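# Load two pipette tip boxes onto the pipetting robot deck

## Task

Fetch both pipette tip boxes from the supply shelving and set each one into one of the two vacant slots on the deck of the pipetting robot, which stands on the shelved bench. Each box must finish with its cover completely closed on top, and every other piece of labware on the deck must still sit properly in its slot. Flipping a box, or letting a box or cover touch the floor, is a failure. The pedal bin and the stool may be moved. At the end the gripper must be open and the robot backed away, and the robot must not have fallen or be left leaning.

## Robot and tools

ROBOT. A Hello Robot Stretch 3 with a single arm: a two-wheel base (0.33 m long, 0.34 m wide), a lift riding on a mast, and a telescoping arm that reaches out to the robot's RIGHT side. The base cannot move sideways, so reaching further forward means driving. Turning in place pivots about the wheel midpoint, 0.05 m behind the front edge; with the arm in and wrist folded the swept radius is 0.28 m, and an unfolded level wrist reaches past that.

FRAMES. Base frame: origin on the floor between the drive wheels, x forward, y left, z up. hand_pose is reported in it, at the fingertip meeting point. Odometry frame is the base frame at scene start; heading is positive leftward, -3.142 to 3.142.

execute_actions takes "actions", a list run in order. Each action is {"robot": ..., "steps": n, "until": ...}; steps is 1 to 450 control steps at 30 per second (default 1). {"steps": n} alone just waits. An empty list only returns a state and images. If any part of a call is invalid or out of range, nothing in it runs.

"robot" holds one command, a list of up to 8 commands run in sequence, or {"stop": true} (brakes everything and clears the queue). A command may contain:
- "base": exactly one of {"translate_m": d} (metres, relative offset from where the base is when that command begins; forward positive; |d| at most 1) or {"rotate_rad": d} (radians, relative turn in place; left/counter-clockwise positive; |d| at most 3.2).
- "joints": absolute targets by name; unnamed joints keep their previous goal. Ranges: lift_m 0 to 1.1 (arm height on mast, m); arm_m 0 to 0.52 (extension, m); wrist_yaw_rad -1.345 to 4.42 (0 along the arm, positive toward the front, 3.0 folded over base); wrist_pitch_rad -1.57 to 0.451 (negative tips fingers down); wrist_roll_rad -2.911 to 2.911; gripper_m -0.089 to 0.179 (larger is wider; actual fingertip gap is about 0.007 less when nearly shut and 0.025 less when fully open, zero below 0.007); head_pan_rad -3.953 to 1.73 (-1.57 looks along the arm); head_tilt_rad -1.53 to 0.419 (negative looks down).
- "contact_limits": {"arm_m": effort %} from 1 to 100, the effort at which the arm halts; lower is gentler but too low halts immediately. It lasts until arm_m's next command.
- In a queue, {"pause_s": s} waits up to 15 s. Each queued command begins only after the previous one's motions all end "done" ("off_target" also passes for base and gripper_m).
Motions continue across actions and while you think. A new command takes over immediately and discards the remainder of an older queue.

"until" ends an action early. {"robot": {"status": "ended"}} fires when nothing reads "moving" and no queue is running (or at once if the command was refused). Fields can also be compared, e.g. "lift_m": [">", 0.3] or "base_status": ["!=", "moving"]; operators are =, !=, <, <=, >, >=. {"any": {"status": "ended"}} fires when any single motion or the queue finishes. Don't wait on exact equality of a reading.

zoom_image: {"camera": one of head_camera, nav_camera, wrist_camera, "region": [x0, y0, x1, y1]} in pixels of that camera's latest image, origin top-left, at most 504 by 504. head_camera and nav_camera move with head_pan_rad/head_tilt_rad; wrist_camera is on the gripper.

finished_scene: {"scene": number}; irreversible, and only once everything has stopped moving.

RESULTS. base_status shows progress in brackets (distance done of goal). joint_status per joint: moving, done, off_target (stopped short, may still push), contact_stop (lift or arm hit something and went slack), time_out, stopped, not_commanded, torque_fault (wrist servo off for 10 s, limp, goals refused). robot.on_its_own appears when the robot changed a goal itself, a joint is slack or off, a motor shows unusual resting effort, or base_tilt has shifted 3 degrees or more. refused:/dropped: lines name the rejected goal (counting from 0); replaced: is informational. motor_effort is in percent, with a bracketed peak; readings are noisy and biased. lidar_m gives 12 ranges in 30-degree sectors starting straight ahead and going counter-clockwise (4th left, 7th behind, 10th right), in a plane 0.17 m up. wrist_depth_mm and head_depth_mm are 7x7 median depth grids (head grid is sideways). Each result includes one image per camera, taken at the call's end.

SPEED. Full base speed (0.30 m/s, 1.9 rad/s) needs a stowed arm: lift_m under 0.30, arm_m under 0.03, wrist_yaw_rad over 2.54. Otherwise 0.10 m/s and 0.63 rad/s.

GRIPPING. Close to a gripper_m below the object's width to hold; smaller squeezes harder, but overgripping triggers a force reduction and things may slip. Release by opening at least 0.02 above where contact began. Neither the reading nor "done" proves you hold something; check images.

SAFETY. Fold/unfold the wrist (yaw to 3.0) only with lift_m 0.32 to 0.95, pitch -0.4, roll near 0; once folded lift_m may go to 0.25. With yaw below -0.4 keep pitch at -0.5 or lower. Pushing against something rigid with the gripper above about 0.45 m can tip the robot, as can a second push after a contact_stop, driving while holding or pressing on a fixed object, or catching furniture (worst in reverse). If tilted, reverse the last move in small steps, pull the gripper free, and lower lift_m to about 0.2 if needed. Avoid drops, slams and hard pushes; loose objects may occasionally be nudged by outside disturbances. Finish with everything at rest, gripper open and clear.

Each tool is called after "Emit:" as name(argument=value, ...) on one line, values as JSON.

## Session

Emit:
execute_actions(actions=[])

Scene clock: 0.00 s.
robot.base_odometry: x=+0.000 y=+0.000 heading=+0.000 (m, m, rad; robot's odometry frame)
robot.turned_by_wheels: +0.000 (rad since the last result)
robot.turned_by_imu: +0.000 (rad since the last result)
robot.base_tilt: forward=-1.0 right=+1.8 (deg)
robot.lidar_m: 1.85 2.16 1.16 1.35 1.30 1.80 2.24 1.94 1.63 1.58 1.65 2.00
robot.head_depth_mm: 1896 2148 2168 2213 2187 2233 2009 / 1898 1724 1743 1756 1782 1784 1838 / 1906 1729 1750 1755 1772 1795 1807 / 1902 1747 1736 1747 1793 1798 1807 / 1914 1765 1763 1788 1795 1801 1814 / 1913 1766 1778 1799 1804 1816 1823 / 1930 2175 2204 2235 2243 2301 1959
robot.base_status: not_commanded
robot.joint_positions: lift_m=+0.313 arm_m=-0.003 wrist_yaw_rad=+2.886 wrist_pitch_rad=-0.568 wrist_roll_rad=+0.009 gripper_m=+0.037 head_pan_rad=+0.012 head_tilt_rad=+0.014
robot.joint_goals: lift_m=+0.313 arm_m=-0.003 wrist_yaw_rad=+2.886 wrist_pitch_rad=-0.568 wrist_roll_rad=+0.009 gripper_m=+0.037 head_pan_rad=+0.012 head_tilt_rad=+0.014
robot.joint_status: lift_m=not_commanded arm_m=not_commanded wrist_yaw_rad=not_commanded wrist_pitch_rad=not_commanded wrist_roll_rad=not_commanded gripper_m=not_commanded head_pan_rad=not_commanded head_tilt_rad=not_commanded
robot.measured_speeds: translate_m=+0.000 rotate_rad=+0.000 lift_m=+0.000 arm_m=+0.000 wrist_yaw_rad=+0.000 wrist_pitch_rad=+0.000 wrist_roll_rad=+0.000 head_pan_rad=+0.000 head_tilt_rad=+0.000
robot: refusals=0 queue=idle queue_left=0
robot.motor_effort: left_wheel=+1 right_wheel=+0 lift_m=+38 arm_m=-1 wrist_yaw_rad=+0 wrist_pitch_rad=+3 wrist_roll_rad=+0 gripper_m=+0 head_pan_rad=+1 head_tilt_rad=+3 (%)
robot.hand_pose: x=+0.0301 y=+0.0541 z=+0.2939 quat_wxyz=(+0.284, +0.701, +0.109, +0.645) (m; robot's base frame)
robot.wrist_depth_mm: - - - - - - - / 955 928 936 915 911 901 902 / 761 - 739 747 724 722 724 / 634 - 621 615 599 620 604 / 540 525 545 527 546 523 520 / 469 - - 462 - 460 455 / - - - - 408 411 407
pictures: head_camera (sideways: a quarter turn clockwise sets it upright), nav_camera (sideways: a quarter turn counterclockwise sets it upright), wrist_camera
camera_calibration (this result's frames):
head_camera: T_world_to_cam=[[-0.0209716, -0.0194483, -0.999591, 1.32402], [-0.00150072, 0.99981, -0.0194211, 0.0271003], [0.999779, 0.00109282, -0.0209968, -0.023332], [0, 0, 0, 1]] pos_world=[0.0511342, -0.00131979, 1.32351]
nav_camera: T_world_to_cam=[[0.000754855, -0.0204322, 0.999791, -1.25461], [0.0134928, -0.9997, -0.0204405, 0.0755322], [0.999909, 0.0135054, -0.000478941, -0.0508774], [0, 0, 0, 1]] pos_world=[0.0508006, 0.0505623, 1.25587]
wrist_camera: T_world_to_cam=[[0.966747, -0.255074, -0.0183566, -0.00633425], [-0.18284, -0.639216, -0.746975, 0.2953], [0.1788, 0.725493, -0.664598, 0.317303], [0, 0, 0, 1]] pos_world=[0.0033822, -0.0430561, 0.431344]
Images, in order (width x height): head_camera 896x504, nav_camera 672x504, wrist_camera 644x364.

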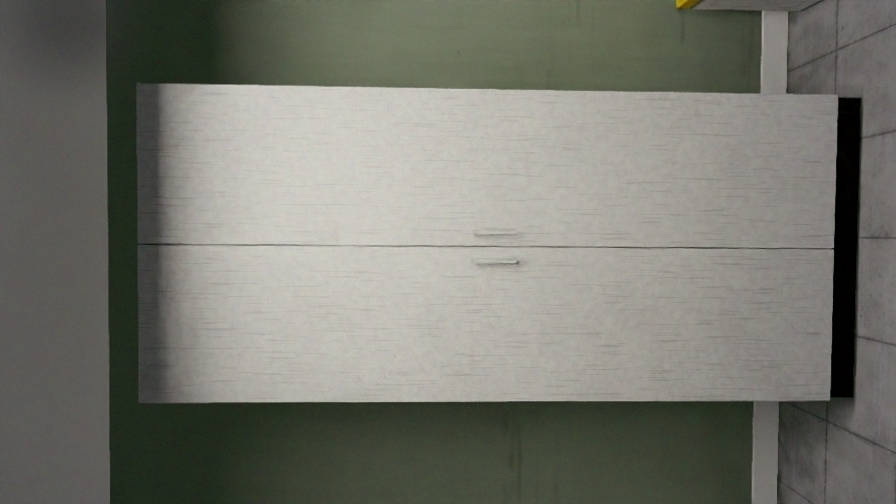

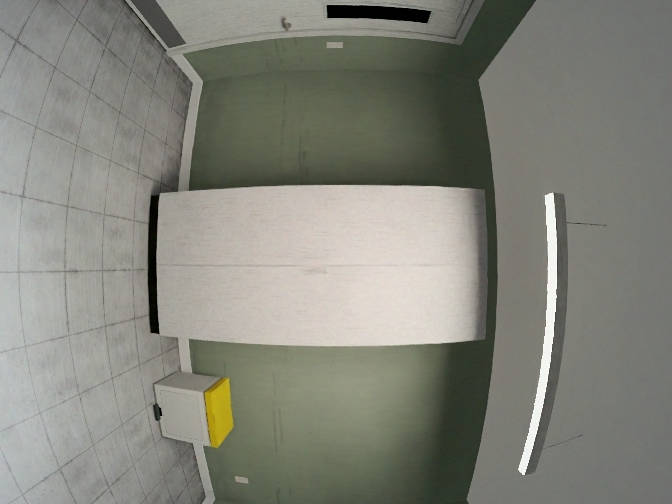

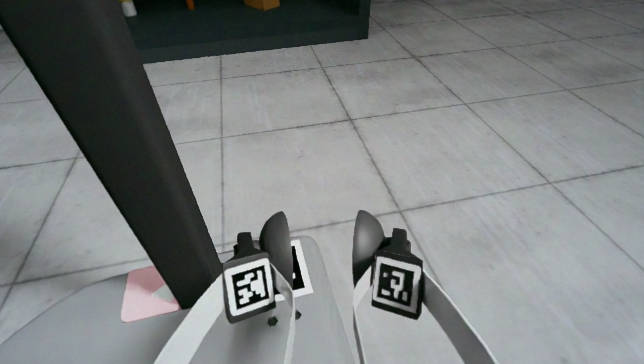

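Emit:
execute_actions(actions=[{"robot":{"joints":{"head_pan_rad":1.57,"head_tilt_rad":-0.45,"lift_m":0.28}},"steps":200,"until":{"robot":{"status":"ended"}}}])

Scene clock: 7.23 s.
robot.base_odometry: x=+0.000 y=+0.000 heading=+0.000 (m, m, rad; robot's odometry frame)
robot.turned_by_wheels: +0.000 (rad since the last result)
robot.turned_by_imu: +0.001 (rad since the last result)
robot.base_tilt: forward=-1.0 right=+2.0 (deg)
robot.lidar_m: 1.85 2.17 1.16 1.36 1.30 1.80 2.24 1.93 1.62 1.58 1.66 2.00
robot.head_depth_mm: 1037 1107 1102 1272 1818 1526 1254 / 1257 1357 1357 1475 1487 1482 1262 / 1256 1375 1393 1586 1648 1483 1259 / 1246 1370 1386 1566 1705 1477 1252 / 1254 1330 1377 1575 1684 1478 1260 / 1249 1367 1226 1572 1644 1475 1255 / 1210 1297 1189 1294 1384 1479 1291
robot.base_status: not_commanded
robot.joint_positions: lift_m=+0.280 arm_m=-0.003 wrist_yaw_rad=+2.886 wrist_pitch_rad=-0.568 wrist_roll_rad=+0.009 gripper_m=+0.037 head_pan_rad=+1.563 head_tilt_rad=-0.444
robot.joint_goals: lift_m=+0.280 arm_m=-0.003 wrist_yaw_rad=+2.886 wrist_pitch_rad=-0.568 wrist_roll_rad=+0.009 gripper_m=+0.037 head_pan_rad=+1.570 head_tilt_rad=-0.450
robot.joint_status: lift_m=done arm_m=not_commanded wrist_yaw_rad=not_commanded wrist_pitch_rad=not_commanded wrist_roll_rad=not_commanded gripper_m=not_commanded head_pan_rad=done head_tilt_rad=done
robot.measured_speeds: translate_m=+0.000 rotate_rad=+0.000 lift_m=+0.000 arm_m=+0.000 wrist_yaw_rad=+0.000 wrist_pitch_rad=+0.000 wrist_roll_rad=+0.000 head_pan_rad=+0.000 head_tilt_rad=+0.000
robot: refusals=0 queue=done queue_left=0
robot.motor_effort: left_wheel=+1(1) right_wheel=+0(0) lift_m=+30(38) arm_m=-1(1) wrist_yaw_rad=-1(0) wrist_pitch_rad=+3(4) wrist_roll_rad=+0(0) gripper_m=+0(0) head_pan_rad=+3(27) head_tilt_rad=-1(23) (%)
robot.hand_pose: x=+0.0301 y=+0.0540 z=+0.2608 quat_wxyz=(+0.284, +0.701, +0.109, +0.645) (m; robot's base frame)
robot.wrist_depth_mm: - - - - - - - / 841 862 858 858 858 838 816 / 686 - 690 676 678 670 675 / 577 - 574 561 571 559 560 / 492 495 521 505 506 482 486 / - - - - - 426 422 / - - - - 381 379 378
pictures: head_camera (sideways: a quarter turn clockwise sets it upright), nav_camera (sideways: a quarter turn counterclockwise sets it upright), wrist_camera
camera_calibration (this result's frames):
head_camera: T_world_to_cam=[[0.0154808, -0.461212, -0.887155, 1.17684], [-0.999709, 0.00926067, -0.0222593, 0.0368718], [0.0184819, 0.887242, -0.460934, 0.555258], [0, 0, 0, 1]] pos_world=[0.00838037, 0.0497849, 1.3008]
nav_camera: T_world_to_cam=[[0.0239951, 0.442406, 0.896494, -1.11969], [0.999693, -0.0161325, -0.0187961, 0.0673637], [0.00614721, 0.89667, -0.442658, 0.530718], [0, 0, 0, 1]] pos_world=[-0.0437383, 0.0205681, 1.23999]
wrist_camera: T_world_to_cam=[[0.966745, -0.255083, -0.0183557, -0.00694225], [-0.182922, -0.639531, -0.746686, 0.270455], [0.178727, 0.725212, -0.664924, 0.295442], [0, 0, 0, 1]] pos_world=[0.00337998, -0.0430649, 0.398264]
Images, in order (width x height): head_camera 896x504, nav_camera 672x504, wrist_camera 644x364.

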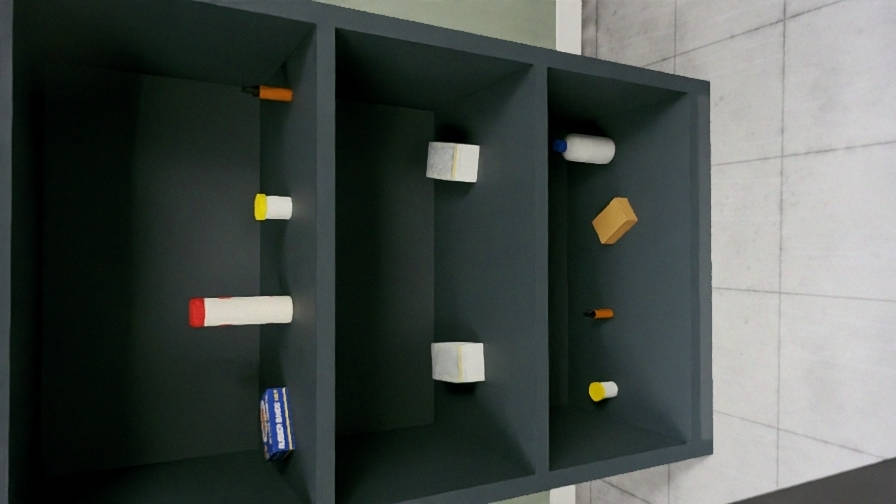

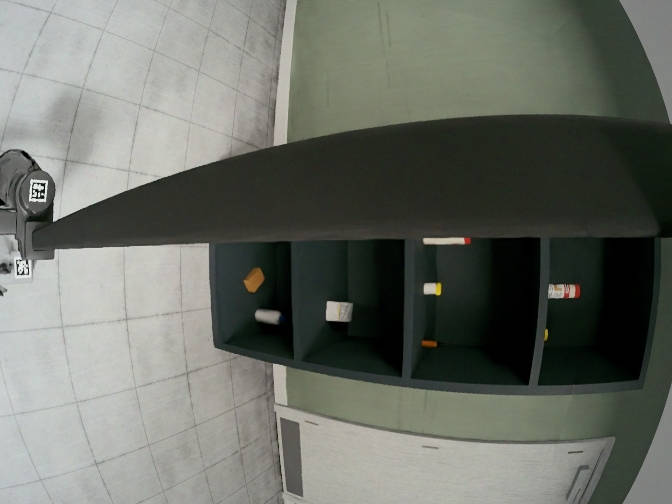

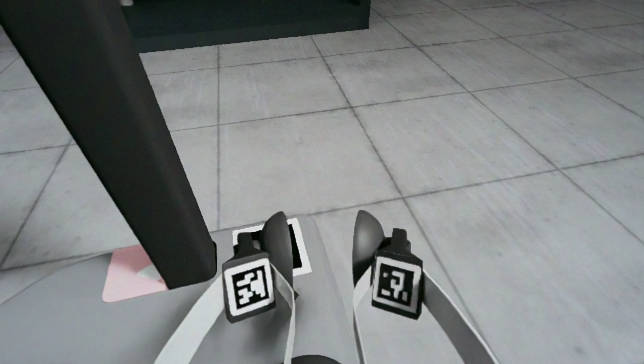

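Emit:
execute_actions(actions=[{"robot":[{"base":{"rotate_rad":1.23},"joints":{"head_pan_rad":0.3,"head_tilt_rad":-0.3,"wrist_pitch_rad":-0.4}},{"base":{"translate_m":0.658}},{"base":{"rotate_rad":1.93}},{"joints":{"lift_m":0.56}},{"joints":{"wrist_yaw_rad":0.0,"gripper_m":0.17}},{"joints":{"wrist_pitch_rad":-0.28,"arm_m":0.1}}],"steps":450,"until":{"robot":{"status":"ended"}}},{"steps":300,"until":{"robot":{"status":"ended"}}}])

Scene clock: 35.20 s.
robot.base_odometry: x=+0.220 y=+0.620 heading=-3.123 (m, m, rad; robot's odometry frame)
robot.turned_by_wheels: +3.160 (rad since the last result)
robot.turned_by_imu: +3.176 (rad since the last result)
robot.base_tilt: forward=-0.9 right=+2.0 (deg)
robot.lidar_m: 1.93 2.46 2.26 2.21 2.21 1.69 1.66 1.27 0.50 0.71 0.89 0.79
robot.head_depth_mm: 2134 2186 2319 2518 2359 1750 1383 / 2199 2248 2012 2664 2204 1741 1388 / 2255 2392 2202 2757 2360 1744 1380 / 2366 2479 2554 2856 2355 1744 1384 / 2439 2610 2749 2894 2343 1737 1388 / 2501 2736 2856 3096 2330 1746 1388 / 2637 2838 2946 3226 2331 1738 1375
robot.base_status: done (rotate_rad +1.9298 of +1.9300)
robot.joint_positions: lift_m=+0.560 arm_m=+0.100 wrist_yaw_rad=+0.001 wrist_pitch_rad=-0.304 wrist_roll_rad=+0.009 gripper_m=+0.170 head_pan_rad=+0.307 head_tilt_rad=-0.309
robot.joint_goals: lift_m=+0.560 arm_m=+0.100 wrist_yaw_rad=+0.000 wrist_pitch_rad=-0.280 wrist_roll_rad=+0.009 gripper_m=+0.170 head_pan_rad=+0.300 head_tilt_rad=-0.300
robot.joint_status: lift_m=done arm_m=done wrist_yaw_rad=done wrist_pitch_rad=done wrist_roll_rad=not_commanded gripper_m=done head_pan_rad=done head_tilt_rad=done
robot.measured_speeds: translate_m=+0.000 rotate_rad=+0.000 lift_m=+0.000 arm_m=+0.000 wrist_yaw_rad=+0.000 wrist_pitch_rad=+0.000 wrist_roll_rad=+0.000 head_pan_rad=+0.000 head_tilt_rad=+0.000
robot: refusals=0 queue=done queue_left=0
robot.motor_effort: left_wheel=-2(10) right_wheel=+4(13) lift_m=+45(47) arm_m=+5(5) wrist_yaw_rad=-1(3) wrist_pitch_rad=+7(7) wrist_roll_rad=+0(0) gripper_m=+1(89) head_pan_rad=-2(29) head_tilt_rad=+5(15) (%)
robot.hand_pose: x=-0.0212 y=-0.4820 z=+0.5989 quat_wxyz=(+0.696, +0.107, -0.702, -0.107) (m; robot's base frame)
robot.wrist_depth_mm: 506 506 495 495 489 357 233 / 544 540 535 529 529 354 234 / 485 522 519 357 470 355 232 / 371 368 367 360 354 333 234 / 285 289 280 278 277 286 233 / 240 229 229 227 225 223 213 / - 194 194 192 191 189 183
pictures: head_camera (sideways: a quarter turn clockwise sets it upright), nav_camera (sideways: a quarter turn counterclockwise sets it upright), wrist_camera
camera_calibration (this result's frames):
head_camera: T_world_to_cam=[[-0.315612, -0.12016, -0.941249, 1.24945], [-0.298039, 0.954303, -0.02189, 0.0321148], [0.900867, 0.27362, -0.337002, 0.388599], [0, 0, 0, 1]] pos_world=[0.0538368, 0.0131577, 1.30771]
nav_camera: T_world_to_cam=[[0.308921, 0.0764706, 0.948008, -1.18866], [0.29684, -0.954724, -0.0197171, 0.0728535], [0.903578, 0.287498, -0.317634, 0.362543], [0, 0, 0, 1]] pos_world=[0.0179906, 0.0562221, 1.24345]
wrist_camera: T_world_to_cam=[[-0.999824, -0.00368972, -0.0183694, -0.00844737], [0.0147903, 0.446436, -0.894693, 0.786986], [0.0115019, -0.894808, -0.446303, 0.00286693], [0, 0, 0, 1]] pos_world=[-0.0201186, -0.348805, 0.705235]
Images, in order (width x height): head_camera 896x504, nav_camera 672x504, wrist_camera 644x364.

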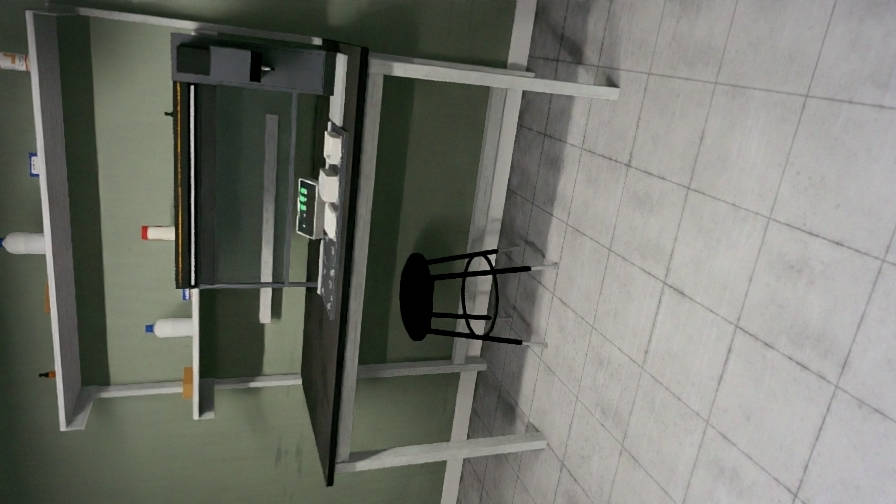

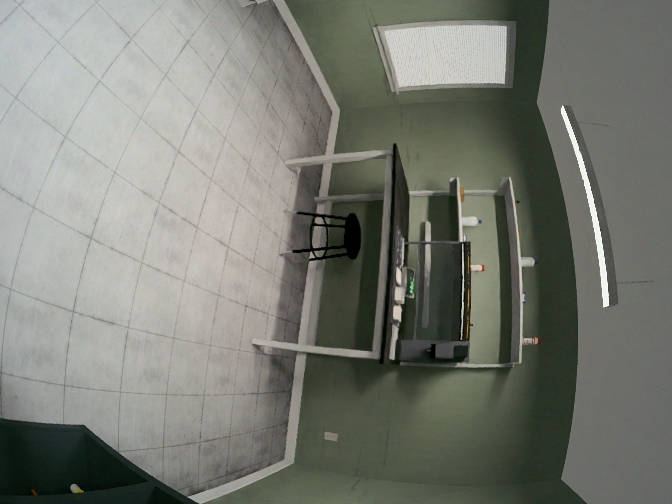

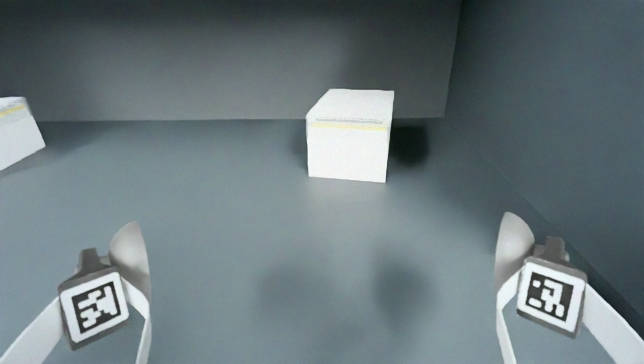

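Emit:
execute_actions(actions=[{"robot":[{"base":{"translate_m":0.016},"joints":{"wrist_yaw_rad":-0.2,"lift_m":0.522,"head_pan_rad":-1.57,"head_tilt_rad":-0.7,"arm_m":0.2}},{"joints":{"arm_m":0.32}}],"steps":450,"until":{"robot":{"status":"ended"}}}])

Scene clock: 48.67 s.
robot.base_odometry: x=+0.204 y=+0.620 heading=-3.123 (m, m, rad; robot's odometry frame)
robot.turned_by_wheels: +0.000 (rad since the last result)
robot.turned_by_imu: +0.001 (rad since the last result)
robot.base_tilt: forward=-1.1 right=+1.9 (deg)
robot.lidar_m: 1.91 2.43 2.26 2.21 2.23 1.71 1.67 1.27 0.51 0.71 0.86 0.78
robot.head_depth_mm: 680 669 560 648 699 1266 1119 / 741 786 559 987 879 882 1148 / 746 785 560 1039 - 1191 1124 / 746 779 558 1064 900 1173 1125 / 748 782 560 1066 902 1173 1129 / 746 780 558 1062 895 1195 1122 / 751 777 557 1029 901 1190 1126
robot.base_status: done (translate_m +0.0160 of +0.0160)
robot.joint_positions: lift_m=+0.522 arm_m=+0.320 wrist_yaw_rad=-0.199 wrist_pitch_rad=-0.303 wrist_roll_rad=+0.009 gripper_m=+0.170 head_pan_rad=-1.563 head_tilt_rad=-0.691
robot.joint_goals: lift_m=+0.522 arm_m=+0.320 wrist_yaw_rad=-0.200 wrist_pitch_rad=-0.280 wrist_roll_rad=+0.009 gripper_m=+0.170 head_pan_rad=-1.570 head_tilt_rad=-0.700
robot.joint_status: lift_m=done arm_m=done wrist_yaw_rad=done wrist_pitch_rad=done wrist_roll_rad=not_commanded gripper_m=done head_pan_rad=done head_tilt_rad=done
robot.measured_speeds: translate_m=+0.000 rotate_rad=+0.000 lift_m=+0.000 arm_m=+0.000 wrist_yaw_rad=+0.000 wrist_pitch_rad=+0.000 wrist_roll_rad=+0.000 head_pan_rad=+0.000 head_tilt_rad=+0.000
robot: refusals=0 queue=done queue_left=0
robot.motor_effort: left_wheel=-2(5) right_wheel=+4(8) lift_m=+30(45) arm_m=+4(6) wrist_yaw_rad=-1(3) wrist_pitch_rad=+7(7) wrist_roll_rad=+0(0) gripper_m=+0(0) head_pan_rad=-2(26) head_tilt_rad=-3(24) (%)
robot.hand_pose: x=-0.0684 y=-0.6973 z=+0.5615 quat_wxyz=(+0.682, +0.036, -0.709, -0.176) (m; robot's base frame)
robot.wrist_depth_mm: 275 284 297 310 321 255 187 / 293 302 317 331 343 260 189 / 311 324 334 204 360 265 192 / 289 287 176 144 262 256 194 / 222 226 140 139 141 221 194 / 187 179 157 151 162 174 173 / - 150 150 149 148 147 142
pictures: head_camera (sideways: a quarter turn clockwise sets it upright), nav_camera (sideways: a quarter turn counterclockwise sets it upright), wrist_camera
camera_calibration (this result's frames):
head_camera: T_world_to_cam=[[-0.0244081, 0.663947, -0.747381, 0.994853], [0.999687, 0.0121173, -0.0218834, 0.0241789], [-0.00547318, -0.747681, -0.664035, 0.819637], [0, 0, 0, 1]] pos_world=[0.00459713, -0.0479956, 1.28833]
nav_camera: T_world_to_cam=[[-0.0153394, -0.648618, 0.760959, -0.942736], [-0.999858, 0.00458979, -0.0162429, 0.0762313], [0.00704278, -0.7611, -0.648596, 0.798646], [0, 0, 0, 1]] pos_world=[0.0561348, -0.00397688, 1.23662]
wrist_camera: T_world_to_cam=[[-0.980609, 0.195111, -0.018368, 0.0828293], [0.103136, 0.434101, -0.894941, 0.848005], [-0.16664, -0.879482, -0.445806, -0.207731], [0, 0, 0, 1]] pos_world=[-0.0408531, -0.566976, 0.667828]
Images, in order (width x height): head_camera 896x504, nav_camera 672x504, wrist_camera 644x364.

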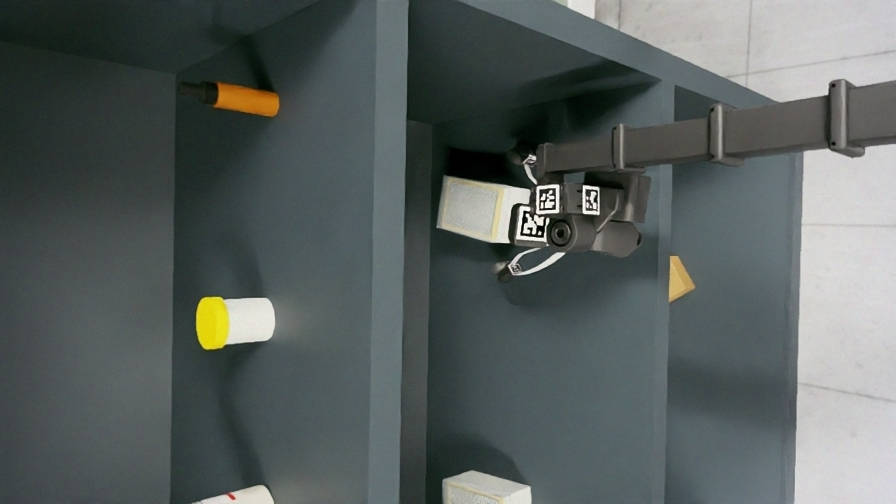

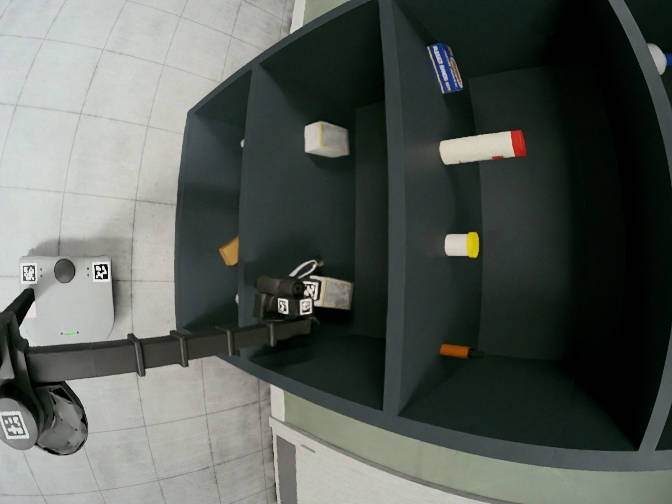

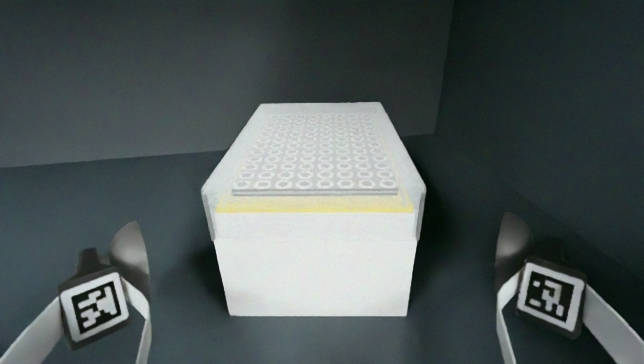

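Emit:
execute_actions(actions=[{"robot":[{"joints":{"arm_m":0.345}},{"joints":{"gripper_m":-0.02}},{"pause_s":0.3},{"joints":{"lift_m":0.56}},{"joints":{"wrist_pitch_rad":-0.12}},{"joints":{"wrist_pitch_rad":0.03}},{"joints":{"arm_m":0.0,"wrist_yaw_rad":0.0}}],"steps":450,"until":{"robot":{"status":"ended"}}}])

Scene clock: 71.53 s.
robot.base_odometry: x=+0.204 y=+0.620 heading=-3.123 (m, m, rad; robot's odometry frame)
robot.turned_by_wheels: +0.000 (rad since the last result)
robot.turned_by_imu: +0.002 (rad since the last result)
robot.base_tilt: forward=-0.9 right=+1.9 (deg)
robot.lidar_m: 1.92 2.44 2.26 2.21 2.23 1.71 1.68 1.27 0.51 0.71 0.86 0.78
robot.head_depth_mm: 679 669 562 648 699 1274 1134 / 743 786 561 992 882 963 1126 / 742 784 561 1068 900 1187 1127 / 748 782 559 1066 719 1178 1113 / 750 780 558 1060 899 1171 1124 / 747 778 559 1062 903 1195 1124 / 749 781 557 1029 899 1197 1126
robot.base_status: done (translate_m +0.0160 of +0.0160)
robot.joint_positions: lift_m=+0.560 arm_m=+0.000 wrist_yaw_rad=-0.001 wrist_pitch_rad=-0.013 wrist_roll_rad=+0.009 gripper_m=+0.015 head_pan_rad=-1.563 head_tilt_rad=-0.691
robot.joint_goals: lift_m=+0.560 arm_m=+0.000 wrist_yaw_rad=+0.000 wrist_pitch_rad=+0.030 wrist_roll_rad=+0.009 gripper_m=+0.014 head_pan_rad=-1.570 head_tilt_rad=-0.700
robot.joint_status: lift_m=done arm_m=done wrist_yaw_rad=done wrist_pitch_rad=done wrist_roll_rad=not_commanded gripper_m=off_target head_pan_rad=done head_tilt_rad=done
robot.measured_speeds: translate_m=+0.000 rotate_rad=+0.000 lift_m=+0.000 arm_m=+0.000 wrist_yaw_rad=+0.000 wrist_pitch_rad=+0.000 wrist_roll_rad=+0.000 head_pan_rad=+0.000 head_tilt_rad=+0.000
robot: refusals=0 queue=done queue_left=0
robot.on_its_own: gripper_m is held at +0.014, not at your -0.020, by its stall guard, which is still easing
robot.motor_effort: left_wheel=-2(2) right_wheel=+4(3) lift_m=+47(46) arm_m=-6(4) wrist_yaw_rad=+0(3) wrist_pitch_rad=+13(13) wrist_roll_rad=+0(0) gripper_m=-28(100) head_pan_rad=-2(1) head_tilt_rad=-3(2) (%)
robot.hand_pose: x=-0.0216 y=-0.4012 z=+0.6710 quat_wxyz=(+0.704, +0.005, -0.710, -0.005) (m; robot's base frame)
robot.wrist_depth_mm: 623 620 615 604 599 375 247 / 638 623 629 617 623 379 248 / 660 658 649 643 623 381 247 / 674 669 664 163 620 381 251 / 467 576 131 129 129 380 251 / 409 403 132 133 133 336 251 / 309 305 279 138 140 297 252
pictures: head_camera (sideways: a quarter turn clockwise sets it upright), nav_camera (sideways: a quarter turn counterclockwise sets it upright), wrist_camera
camera_calibration (this result's frames):
head_camera: T_world_to_cam=[[-0.0243852, 0.663949, -0.74738, 0.994851], [0.999688, 0.0120829, -0.0218834, 0.0241789], [-0.00549895, -0.74768, -0.664037, 0.819639], [0, 0, 0, 1]] pos_world=[0.00459548, -0.0479955, 1.28833]
nav_camera: T_world_to_cam=[[-0.0153617, -0.648619, 0.760958, -0.942735], [-0.999857, 0.00462427, -0.0162428, 0.0762313], [0.00701655, -0.761099, -0.648598, 0.798648], [0, 0, 0, 1]] pos_world=[0.0561346, -0.00397848, 1.23662]
wrist_camera: T_world_to_cam=[[-0.999832, -0.00726401, -0.0168499, -0.0096627], [0.0153561, 0.171394, -0.985083, 0.765765], [0.0100436, -0.985176, -0.171254, -0.113536], [0, 0, 0, 1]] pos_world=[-0.0202799, -0.24317, 0.734736]
Images, in order (width x height): head_camera 896x504, nav_camera 672x504, wrist_camera 644x364.

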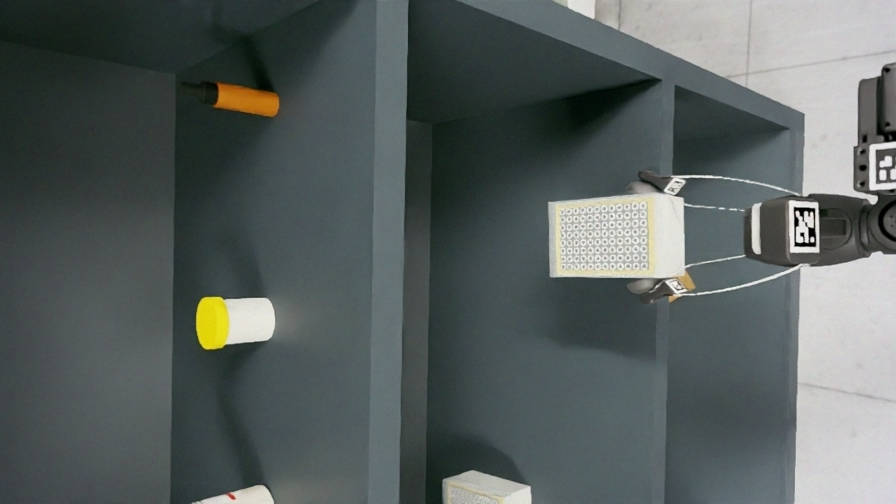

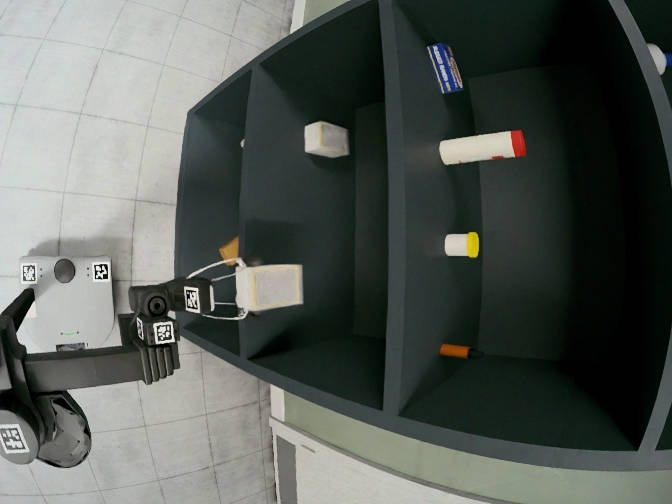

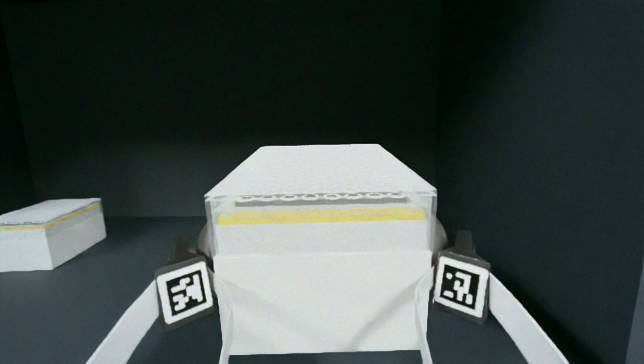

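Emit:
execute_actions(actions=[{"robot":[{"base":{"rotate_rad":0.341}},{"base":{"translate_m":0.3}},{"base":{"translate_m":0.75},"joints":{"lift_m":1.0,"head_pan_rad":-0.6,"head_tilt_rad":-0.5}},{"base":{"translate_m":0.55}}],"steps":450,"until":{"robot":{"status":"ended"}}},{"steps":300,"until":{"robot":{"status":"ended"}}}])

Scene clock: 95.30 s.
robot.base_odometry: x=-1.294 y=+0.058 heading=-2.783 (m, m, rad; robot's odometry frame)
robot.turned_by_wheels: +0.341 (rad since the last result)
robot.turned_by_imu: +0.350 (rad since the last result)
robot.base_tilt: forward=-1.1 right=+1.9 (deg)
robot.lidar_m: 0.65 0.77 2.19 1.75 2.02 3.15 2.01 1.34 1.58 1.60 0.65 1.07
robot.head_depth_mm: 632 684 757 692 579 1442 1192 / 1001 1088 986 684 559 1455 1221 / 992 1099 988 682 557 1446 1225 / 967 1057 990 613 538 1443 1215 / 952 1013 930 660 538 1419 1222 / 927 1005 728 665 536 1373 1215 / 911 973 981 666 523 1343 1165
robot.base_status: done (translate_m +0.5500 of +0.5500)
robot.joint_positions: lift_m=+1.000 arm_m=+0.000 wrist_yaw_rad=+0.000 wrist_pitch_rad=-0.012 wrist_roll_rad=+0.009 gripper_m=+0.035 head_pan_rad=-0.607 head_tilt_rad=-0.507
robot.joint_goals: lift_m=+1.000 arm_m=+0.000 wrist_yaw_rad=+0.000 wrist_pitch_rad=+0.030 wrist_roll_rad=+0.009 gripper_m=+0.034 head_pan_rad=-0.600 head_tilt_rad=-0.500
robot.joint_status: lift_m=done arm_m=done wrist_yaw_rad=done wrist_pitch_rad=done wrist_roll_rad=not_commanded gripper_m=off_target head_pan_rad=done head_tilt_rad=done
robot.measured_speeds: translate_m=+0.000 rotate_rad=+0.000 lift_m=+0.000 arm_m=+0.000 wrist_yaw_rad=+0.000 wrist_pitch_rad=+0.000 wrist_roll_rad=+0.000 head_pan_rad=+0.000 head_tilt_rad=+0.000
robot: refusals=0 queue=done queue_left=0
robot.on_its_own: gripper_m is held at +0.034, not at your -0.020, by its stall guard, which is not easing now
robot.motor_effort: left_wheel=-3(7) right_wheel=+3(9) lift_m=+47(48) arm_m=-6(6) wrist_yaw_rad=+0(0) wrist_pitch_rad=+13(12) wrist_roll_rad=+0(0) gripper_m=-21(28) head_pan_rad=+3(28) head_tilt_rad=+3(15) (%)
robot.hand_pose: x=-0.0216 y=-0.4012 z=+1.1112 quat_wxyz=(+0.704, +0.004, -0.710, -0.005) (m; robot's base frame)
robot.wrist_depth_mm: 912 - - - - - - / 917 - - - - - - / 901 - - - - - - / 921 - - 196 - - - / 923 - 131 132 132 - - / 503 - 132 133 133 - - / 402 398 437 135 136 - -
pictures: head_camera (sideways: a quarter turn clockwise sets it upright), nav_camera (sideways: a quarter turn counterclockwise sets it upright), wrist_camera
camera_calibration (this result's frames):
head_camera: T_world_to_cam=[[-0.434799, 0.278682, -0.856321, 1.13938], [0.570235, 0.821179, -0.0222925, 0.0273365], [0.696981, -0.497997, -0.515963, 0.62272], [0, 0, 0, 1]] pos_world=[0.0457886, -0.0298601, 1.29758]
nav_camera: T_world_to_cam=[[0.397522, -0.301035, 0.866807, -1.08325], [-0.578015, -0.815822, -0.018248, 0.0762726], [0.712653, -0.493773, -0.49831, 0.598823], [0, 0, 0, 1]] pos_world=[0.04795, 0.0318107, 1.23876]
wrist_camera: T_world_to_cam=[[-0.999831, -0.00741604, -0.0168438, -0.00227772], [0.0153324, 0.170589, -0.985223, 1.19925], [0.0101798, -0.985314, -0.170447, -0.0391191], [0, 0, 0, 1]] pos_world=[-0.0202664, -0.24314, 1.17482]
Images, in order (width x height): head_camera 896x504, nav_camera 672x504, wrist_camera 644x364.

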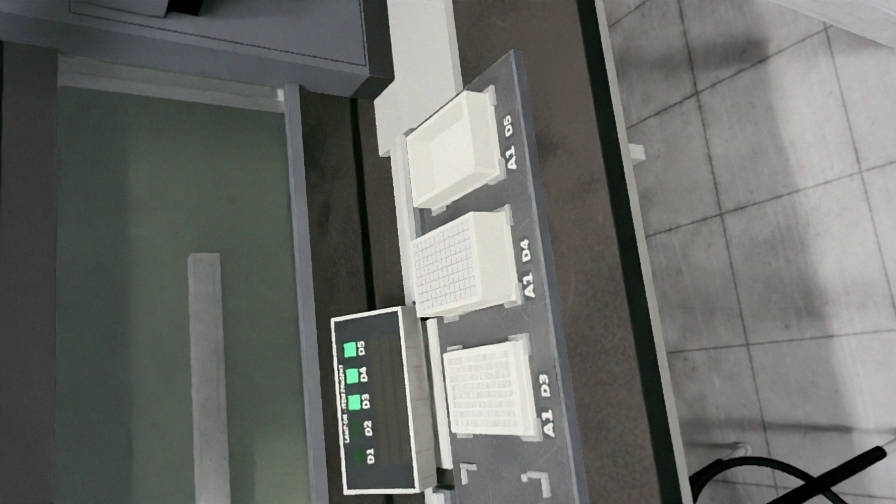

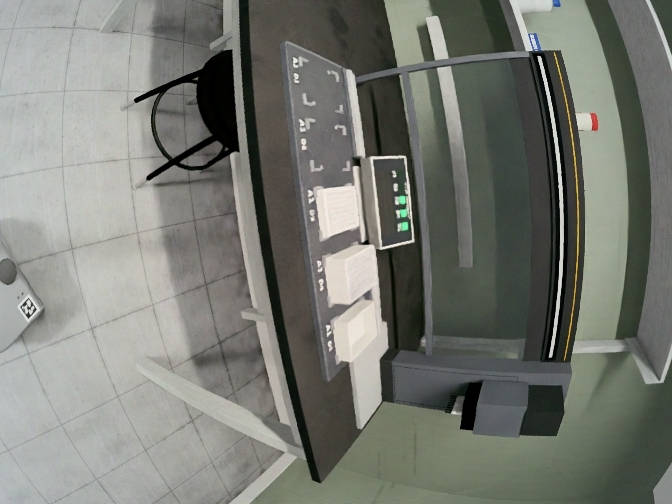

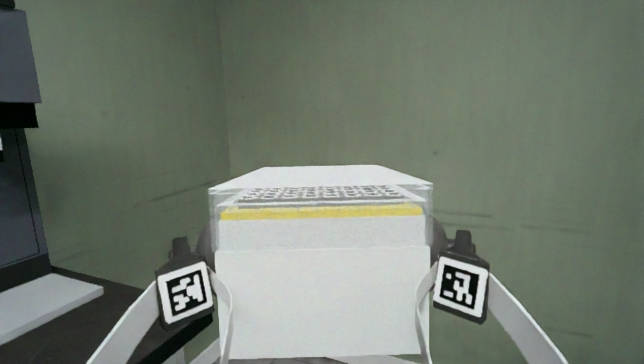

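Emit:
execute_actions(actions=[{"robot":[{"base":{"rotate_rad":1.195},"joints":{"head_pan_rad":-1.25,"head_tilt_rad":-0.65}}],"steps":450,"until":{"robot":{"status":"ended"}}}])

Scene clock: 101.93 s.
robot.base_odometry: x=-1.294 y=+0.058 heading=-1.588 (m, m, rad; robot's odometry frame)
robot.turned_by_wheels: +1.195 (rad since the last result)
robot.turned_by_imu: +1.202 (rad since the last result)
robot.base_tilt: forward=-1.0 right=+2.0 (deg)
robot.lidar_m: 2.19 1.75 2.31 3.15 2.05 1.34 1.58 0.65 1.11 0.95 0.65 0.99
robot.head_depth_mm: 908 993 342 - - - 1100 / 936 1013 679 564 1476 1327 1136 / 964 1051 721 564 1467 1337 1148 / 1000 1074 736 583 1281 1309 1150 / 1029 1071 750 583 1476 1298 1148 / 1088 1139 772 604 1471 1304 1139 / 1142 1136 769 625 1589 1338 1146
robot.base_status: done (rotate_rad +1.1948 of +1.1950)
robot.joint_positions: lift_m=+1.000 arm_m=+0.000 wrist_yaw_rad=+0.000 wrist_pitch_rad=-0.012 wrist_roll_rad=+0.009 gripper_m=+0.035 head_pan_rad=-1.243 head_tilt_rad=-0.642
robot.joint_goals: lift_m=+1.000 arm_m=+0.000 wrist_yaw_rad=+0.000 wrist_pitch_rad=+0.030 wrist_roll_rad=+0.009 gripper_m=+0.034 head_pan_rad=-1.250 head_tilt_rad=-0.650
robot.joint_status: lift_m=done arm_m=done wrist_yaw_rad=done wrist_pitch_rad=done wrist_roll_rad=not_commanded gripper_m=off_target head_pan_rad=done head_tilt_rad=done
robot.measured_speeds: translate_m=+0.000 rotate_rad=+0.000 lift_m=+0.000 arm_m=+0.000 wrist_yaw_rad=+0.000 wrist_pitch_rad=+0.000 wrist_roll_rad=+0.000 head_pan_rad=+0.000 head_tilt_rad=+0.000
robot: refusals=0 queue=done queue_left=0
robot.on_its_own: gripper_m is held at +0.034, not at your -0.020, by its stall guard, which is not easing now
robot.motor_effort: left_wheel=-2(7) right_wheel=+4(10) lift_m=+47(47) arm_m=-6(6) wrist_yaw_rad=+0(0) wrist_pitch_rad=+13(13) wrist_roll_rad=+0(0) gripper_m=-22(21) head_pan_rad=-2(25) head_tilt_rad=-2(14) (%)
robot.hand_pose: x=-0.0216 y=-0.4012 z=+1.1112 quat_wxyz=(+0.704, +0.004, -0.710, -0.005) (m; robot's base frame)
robot.wrist_depth_mm: 663 478 470 469 465 675 455 / 877 871 878 851 867 840 467 / 914 897 890 888 878 858 463 / 936 919 935 196 888 892 458 / 769 748 132 132 132 710 463 / 525 522 132 133 133 503 469 / 381 377 346 135 136 324 353
pictures: head_camera (sideways: a quarter turn clockwise sets it upright), nav_camera (sideways: a quarter turn counterclockwise sets it upright), wrist_camera
camera_calibration (this result's frames):
head_camera: T_world_to_cam=[[-0.219811, 0.586764, -0.779353, 1.03772], [0.945495, 0.324887, -0.0220672, 0.0247503], [0.240253, -0.741725, -0.626196, 0.768918], [0, 0, 0, 1]] pos_world=[0.0199654, -0.0466111, 1.29079]
nav_camera: T_world_to_cam=[[0.177049, -0.584096, 0.79214, -0.984554], [-0.950297, -0.310888, -0.0168396, 0.076707], [0.256103, -0.749787, -0.610107, 0.747058], [0, 0, 0, 1]] pos_world=[0.0558849, 0.00890801, 1.23698]
wrist_camera: T_world_to_cam=[[-0.999831, -0.00741597, -0.0168459, -0.00227535], [0.0153345, 0.170589, -0.985223, 1.19925], [0.0101801, -0.985314, -0.170447, -0.0391217], [0, 0, 0, 1]] pos_world=[-0.0202665, -0.243143, 1.17482]
Images, in order (width x height): head_camera 896x504, nav_camera 672x504, wrist_camera 644x364.

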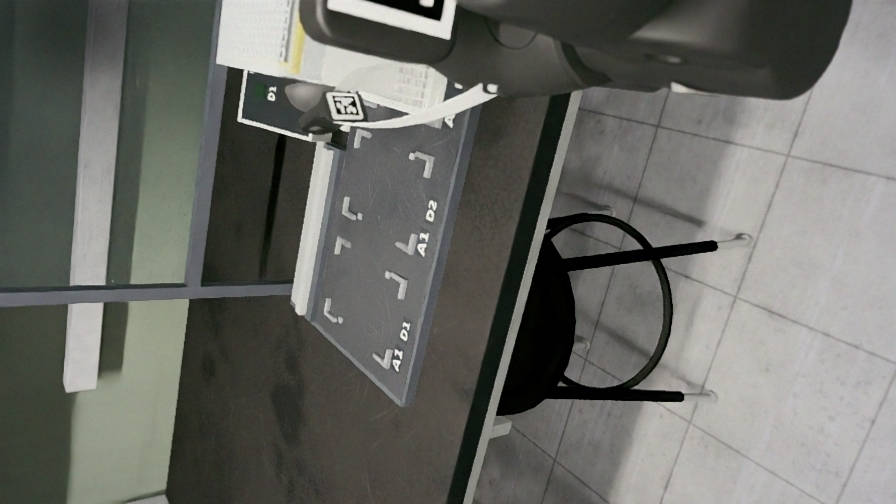

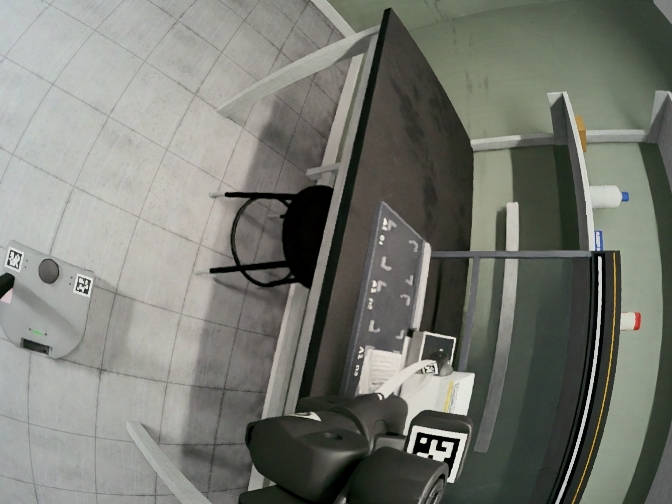

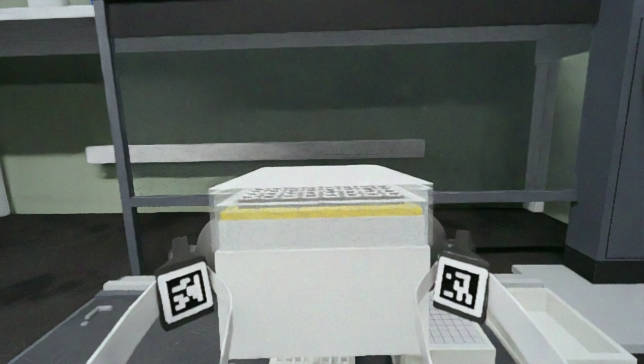

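Emit:
execute_actions(actions=[{"robot":[{"base":{"translate_m":0.157},"joints":{"head_pan_rad":-1.57,"head_tilt_rad":-0.65,"arm_m":0.141,"wrist_yaw_rad":-0.04,"lift_m":0.95}},{"joints":{"lift_m":0.88}}],"steps":450,"until":{"robot":{"status":"ended"}}}])

Scene clock: 112.23 s.
robot.base_odometry: x=-1.297 y=-0.099 heading=-1.588 (m, m, rad; robot's odometry frame)
robot.turned_by_wheels: +0.000 (rad since the last result)
robot.turned_by_imu: +0.001 (rad since the last result)
robot.base_tilt: forward=-1.2 right=+1.9 (deg)
robot.lidar_m: 2.03 1.60 2.10 3.15 2.15 1.46 1.74 0.78 1.11 0.62 0.68 0.85
robot.head_depth_mm: 944 1019 688 - - 1337 1149 / 940 1026 692 - - 1343 1140 / 942 1027 685 - - 1323 1150 / 941 1032 595 561 1398 1297 1144 / 946 1034 718 563 931 1302 1143 / 940 1030 744 563 902 1296 1137 / 946 1053 769 580 951 1295 1147
robot.base_status: done (translate_m +0.1570 of +0.1570)
robot.joint_positions: lift_m=+0.880 arm_m=+0.141 wrist_yaw_rad=-0.039 wrist_pitch_rad=-0.012 wrist_roll_rad=+0.009 gripper_m=+0.035 head_pan_rad=-1.563 head_tilt_rad=-0.642
robot.joint_goals: lift_m=+0.880 arm_m=+0.141 wrist_yaw_rad=-0.040 wrist_pitch_rad=+0.030 wrist_roll_rad=+0.009 gripper_m=+0.034 head_pan_rad=-1.570 head_tilt_rad=-0.650
robot.joint_status: lift_m=done arm_m=done wrist_yaw_rad=done wrist_pitch_rad=done wrist_roll_rad=not_commanded gripper_m=off_target head_pan_rad=done head_tilt_rad=done
robot.measured_speeds: translate_m=+0.000 rotate_rad=+0.000 lift_m=+0.000 arm_m=+0.000 wrist_yaw_rad=+0.000 wrist_pitch_rad=+0.000 wrist_roll_rad=+0.000 head_pan_rad=+0.000 head_tilt_rad=+0.000
robot: refusals=0 queue=done queue_left=0
robot.on_its_own: gripper_m is held at +0.034, not at your -0.020, by its stall guard, which is not easing now
robot.motor_effort: left_wheel=-3(3) right_wheel=+3(8) lift_m=+32(46) arm_m=+4(6) wrist_yaw_rad=-1(2) wrist_pitch_rad=+13(13) wrist_roll_rad=+0(0) gripper_m=-21(22) head_pan_rad=-2(19) head_tilt_rad=-3(1) (%)
robot.hand_pose: x=-0.0315 y=-0.5414 z=+0.9918 quat_wxyz=(+0.704, -0.009, -0.710, -0.018) (m; robot's base frame)
robot.wrist_depth_mm: 703 720 717 716 716 728 718 / 739 727 740 736 737 737 737 / 760 740 682 697 698 749 752 / 769 743 713 198 324 321 631 / 418 382 131 132 132 305 298 / 284 261 132 132 133 233 225 / 199 196 178 135 136 180 171
pictures: head_camera (sideways: a quarter turn clockwise sets it upright), nav_camera (sideways: a quarter turn counterclockwise sets it upright), wrist_camera
camera_calibration (this result's frames):
head_camera: T_world_to_cam=[[-0.0240607, 0.626218, -0.779277, 1.03643], [0.999697, 0.0109501, -0.0220669, 0.0244192], [-0.00528547, -0.779571, -0.626291, 0.770539], [0, 0, 0, 1]] pos_world=[0.00459799, -0.0486051, 1.29078]
nav_camera: T_world_to_cam=[[-0.0156906, -0.610234, 0.792066, -0.983282], [-0.999851, 0.00385312, -0.0168382, 0.0770074], [0.00722334, -0.792212, -0.610203, 0.748701], [0, 0, 0, 1]] pos_world=[0.0561595, -0.00719828, 1.23698]
wrist_camera: T_world_to_cam=[[-0.999368, 0.0313077, -0.0168448, 0.00574039], [0.0219247, 0.169756, -0.985242, 1.10541], [-0.0279862, -0.984989, -0.170335, -0.198594], [0, 0, 0, 1]] pos_world=[-0.0240569, -0.383442, 1.05536]
Images, in order (width x height): head_camera 896x504, nav_camera 672x504, wrist_camera 644x364.

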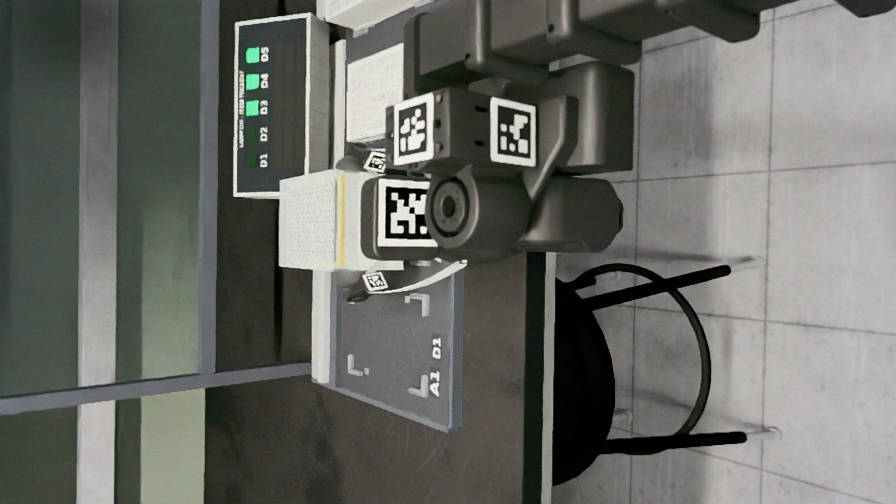

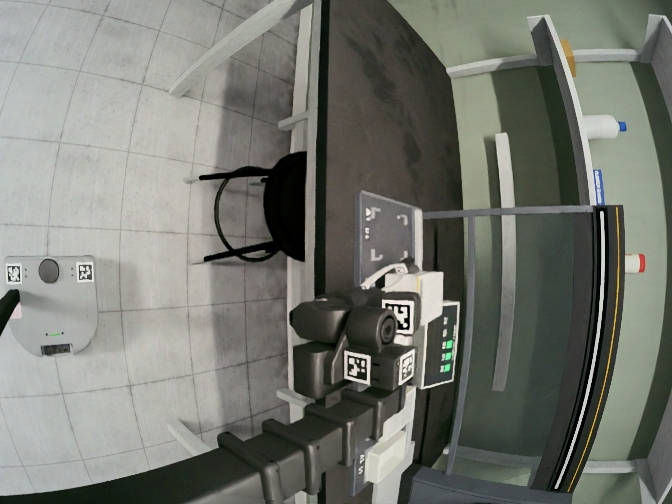

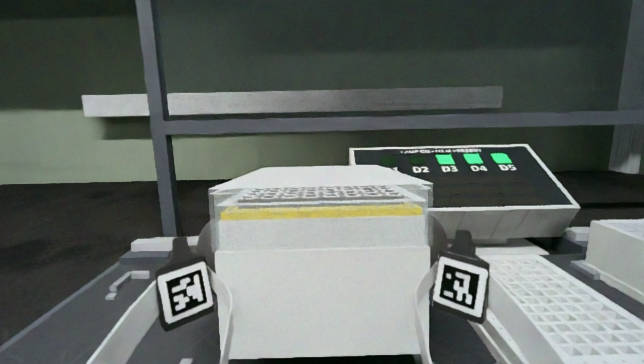

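Emit:
zoom_image(camera="head_camera", region=[270, 230, 470, 410])

Region (270, 230, 470, 410) of head_camera's 896x504 image, scaled by 2.520, with more detail than that image has; it fills the top 454 rows of this view, and the rest is white.

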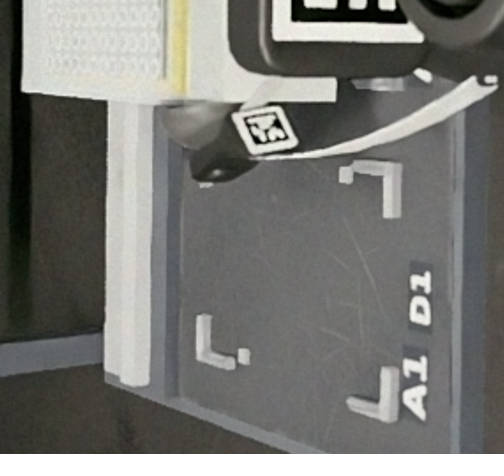

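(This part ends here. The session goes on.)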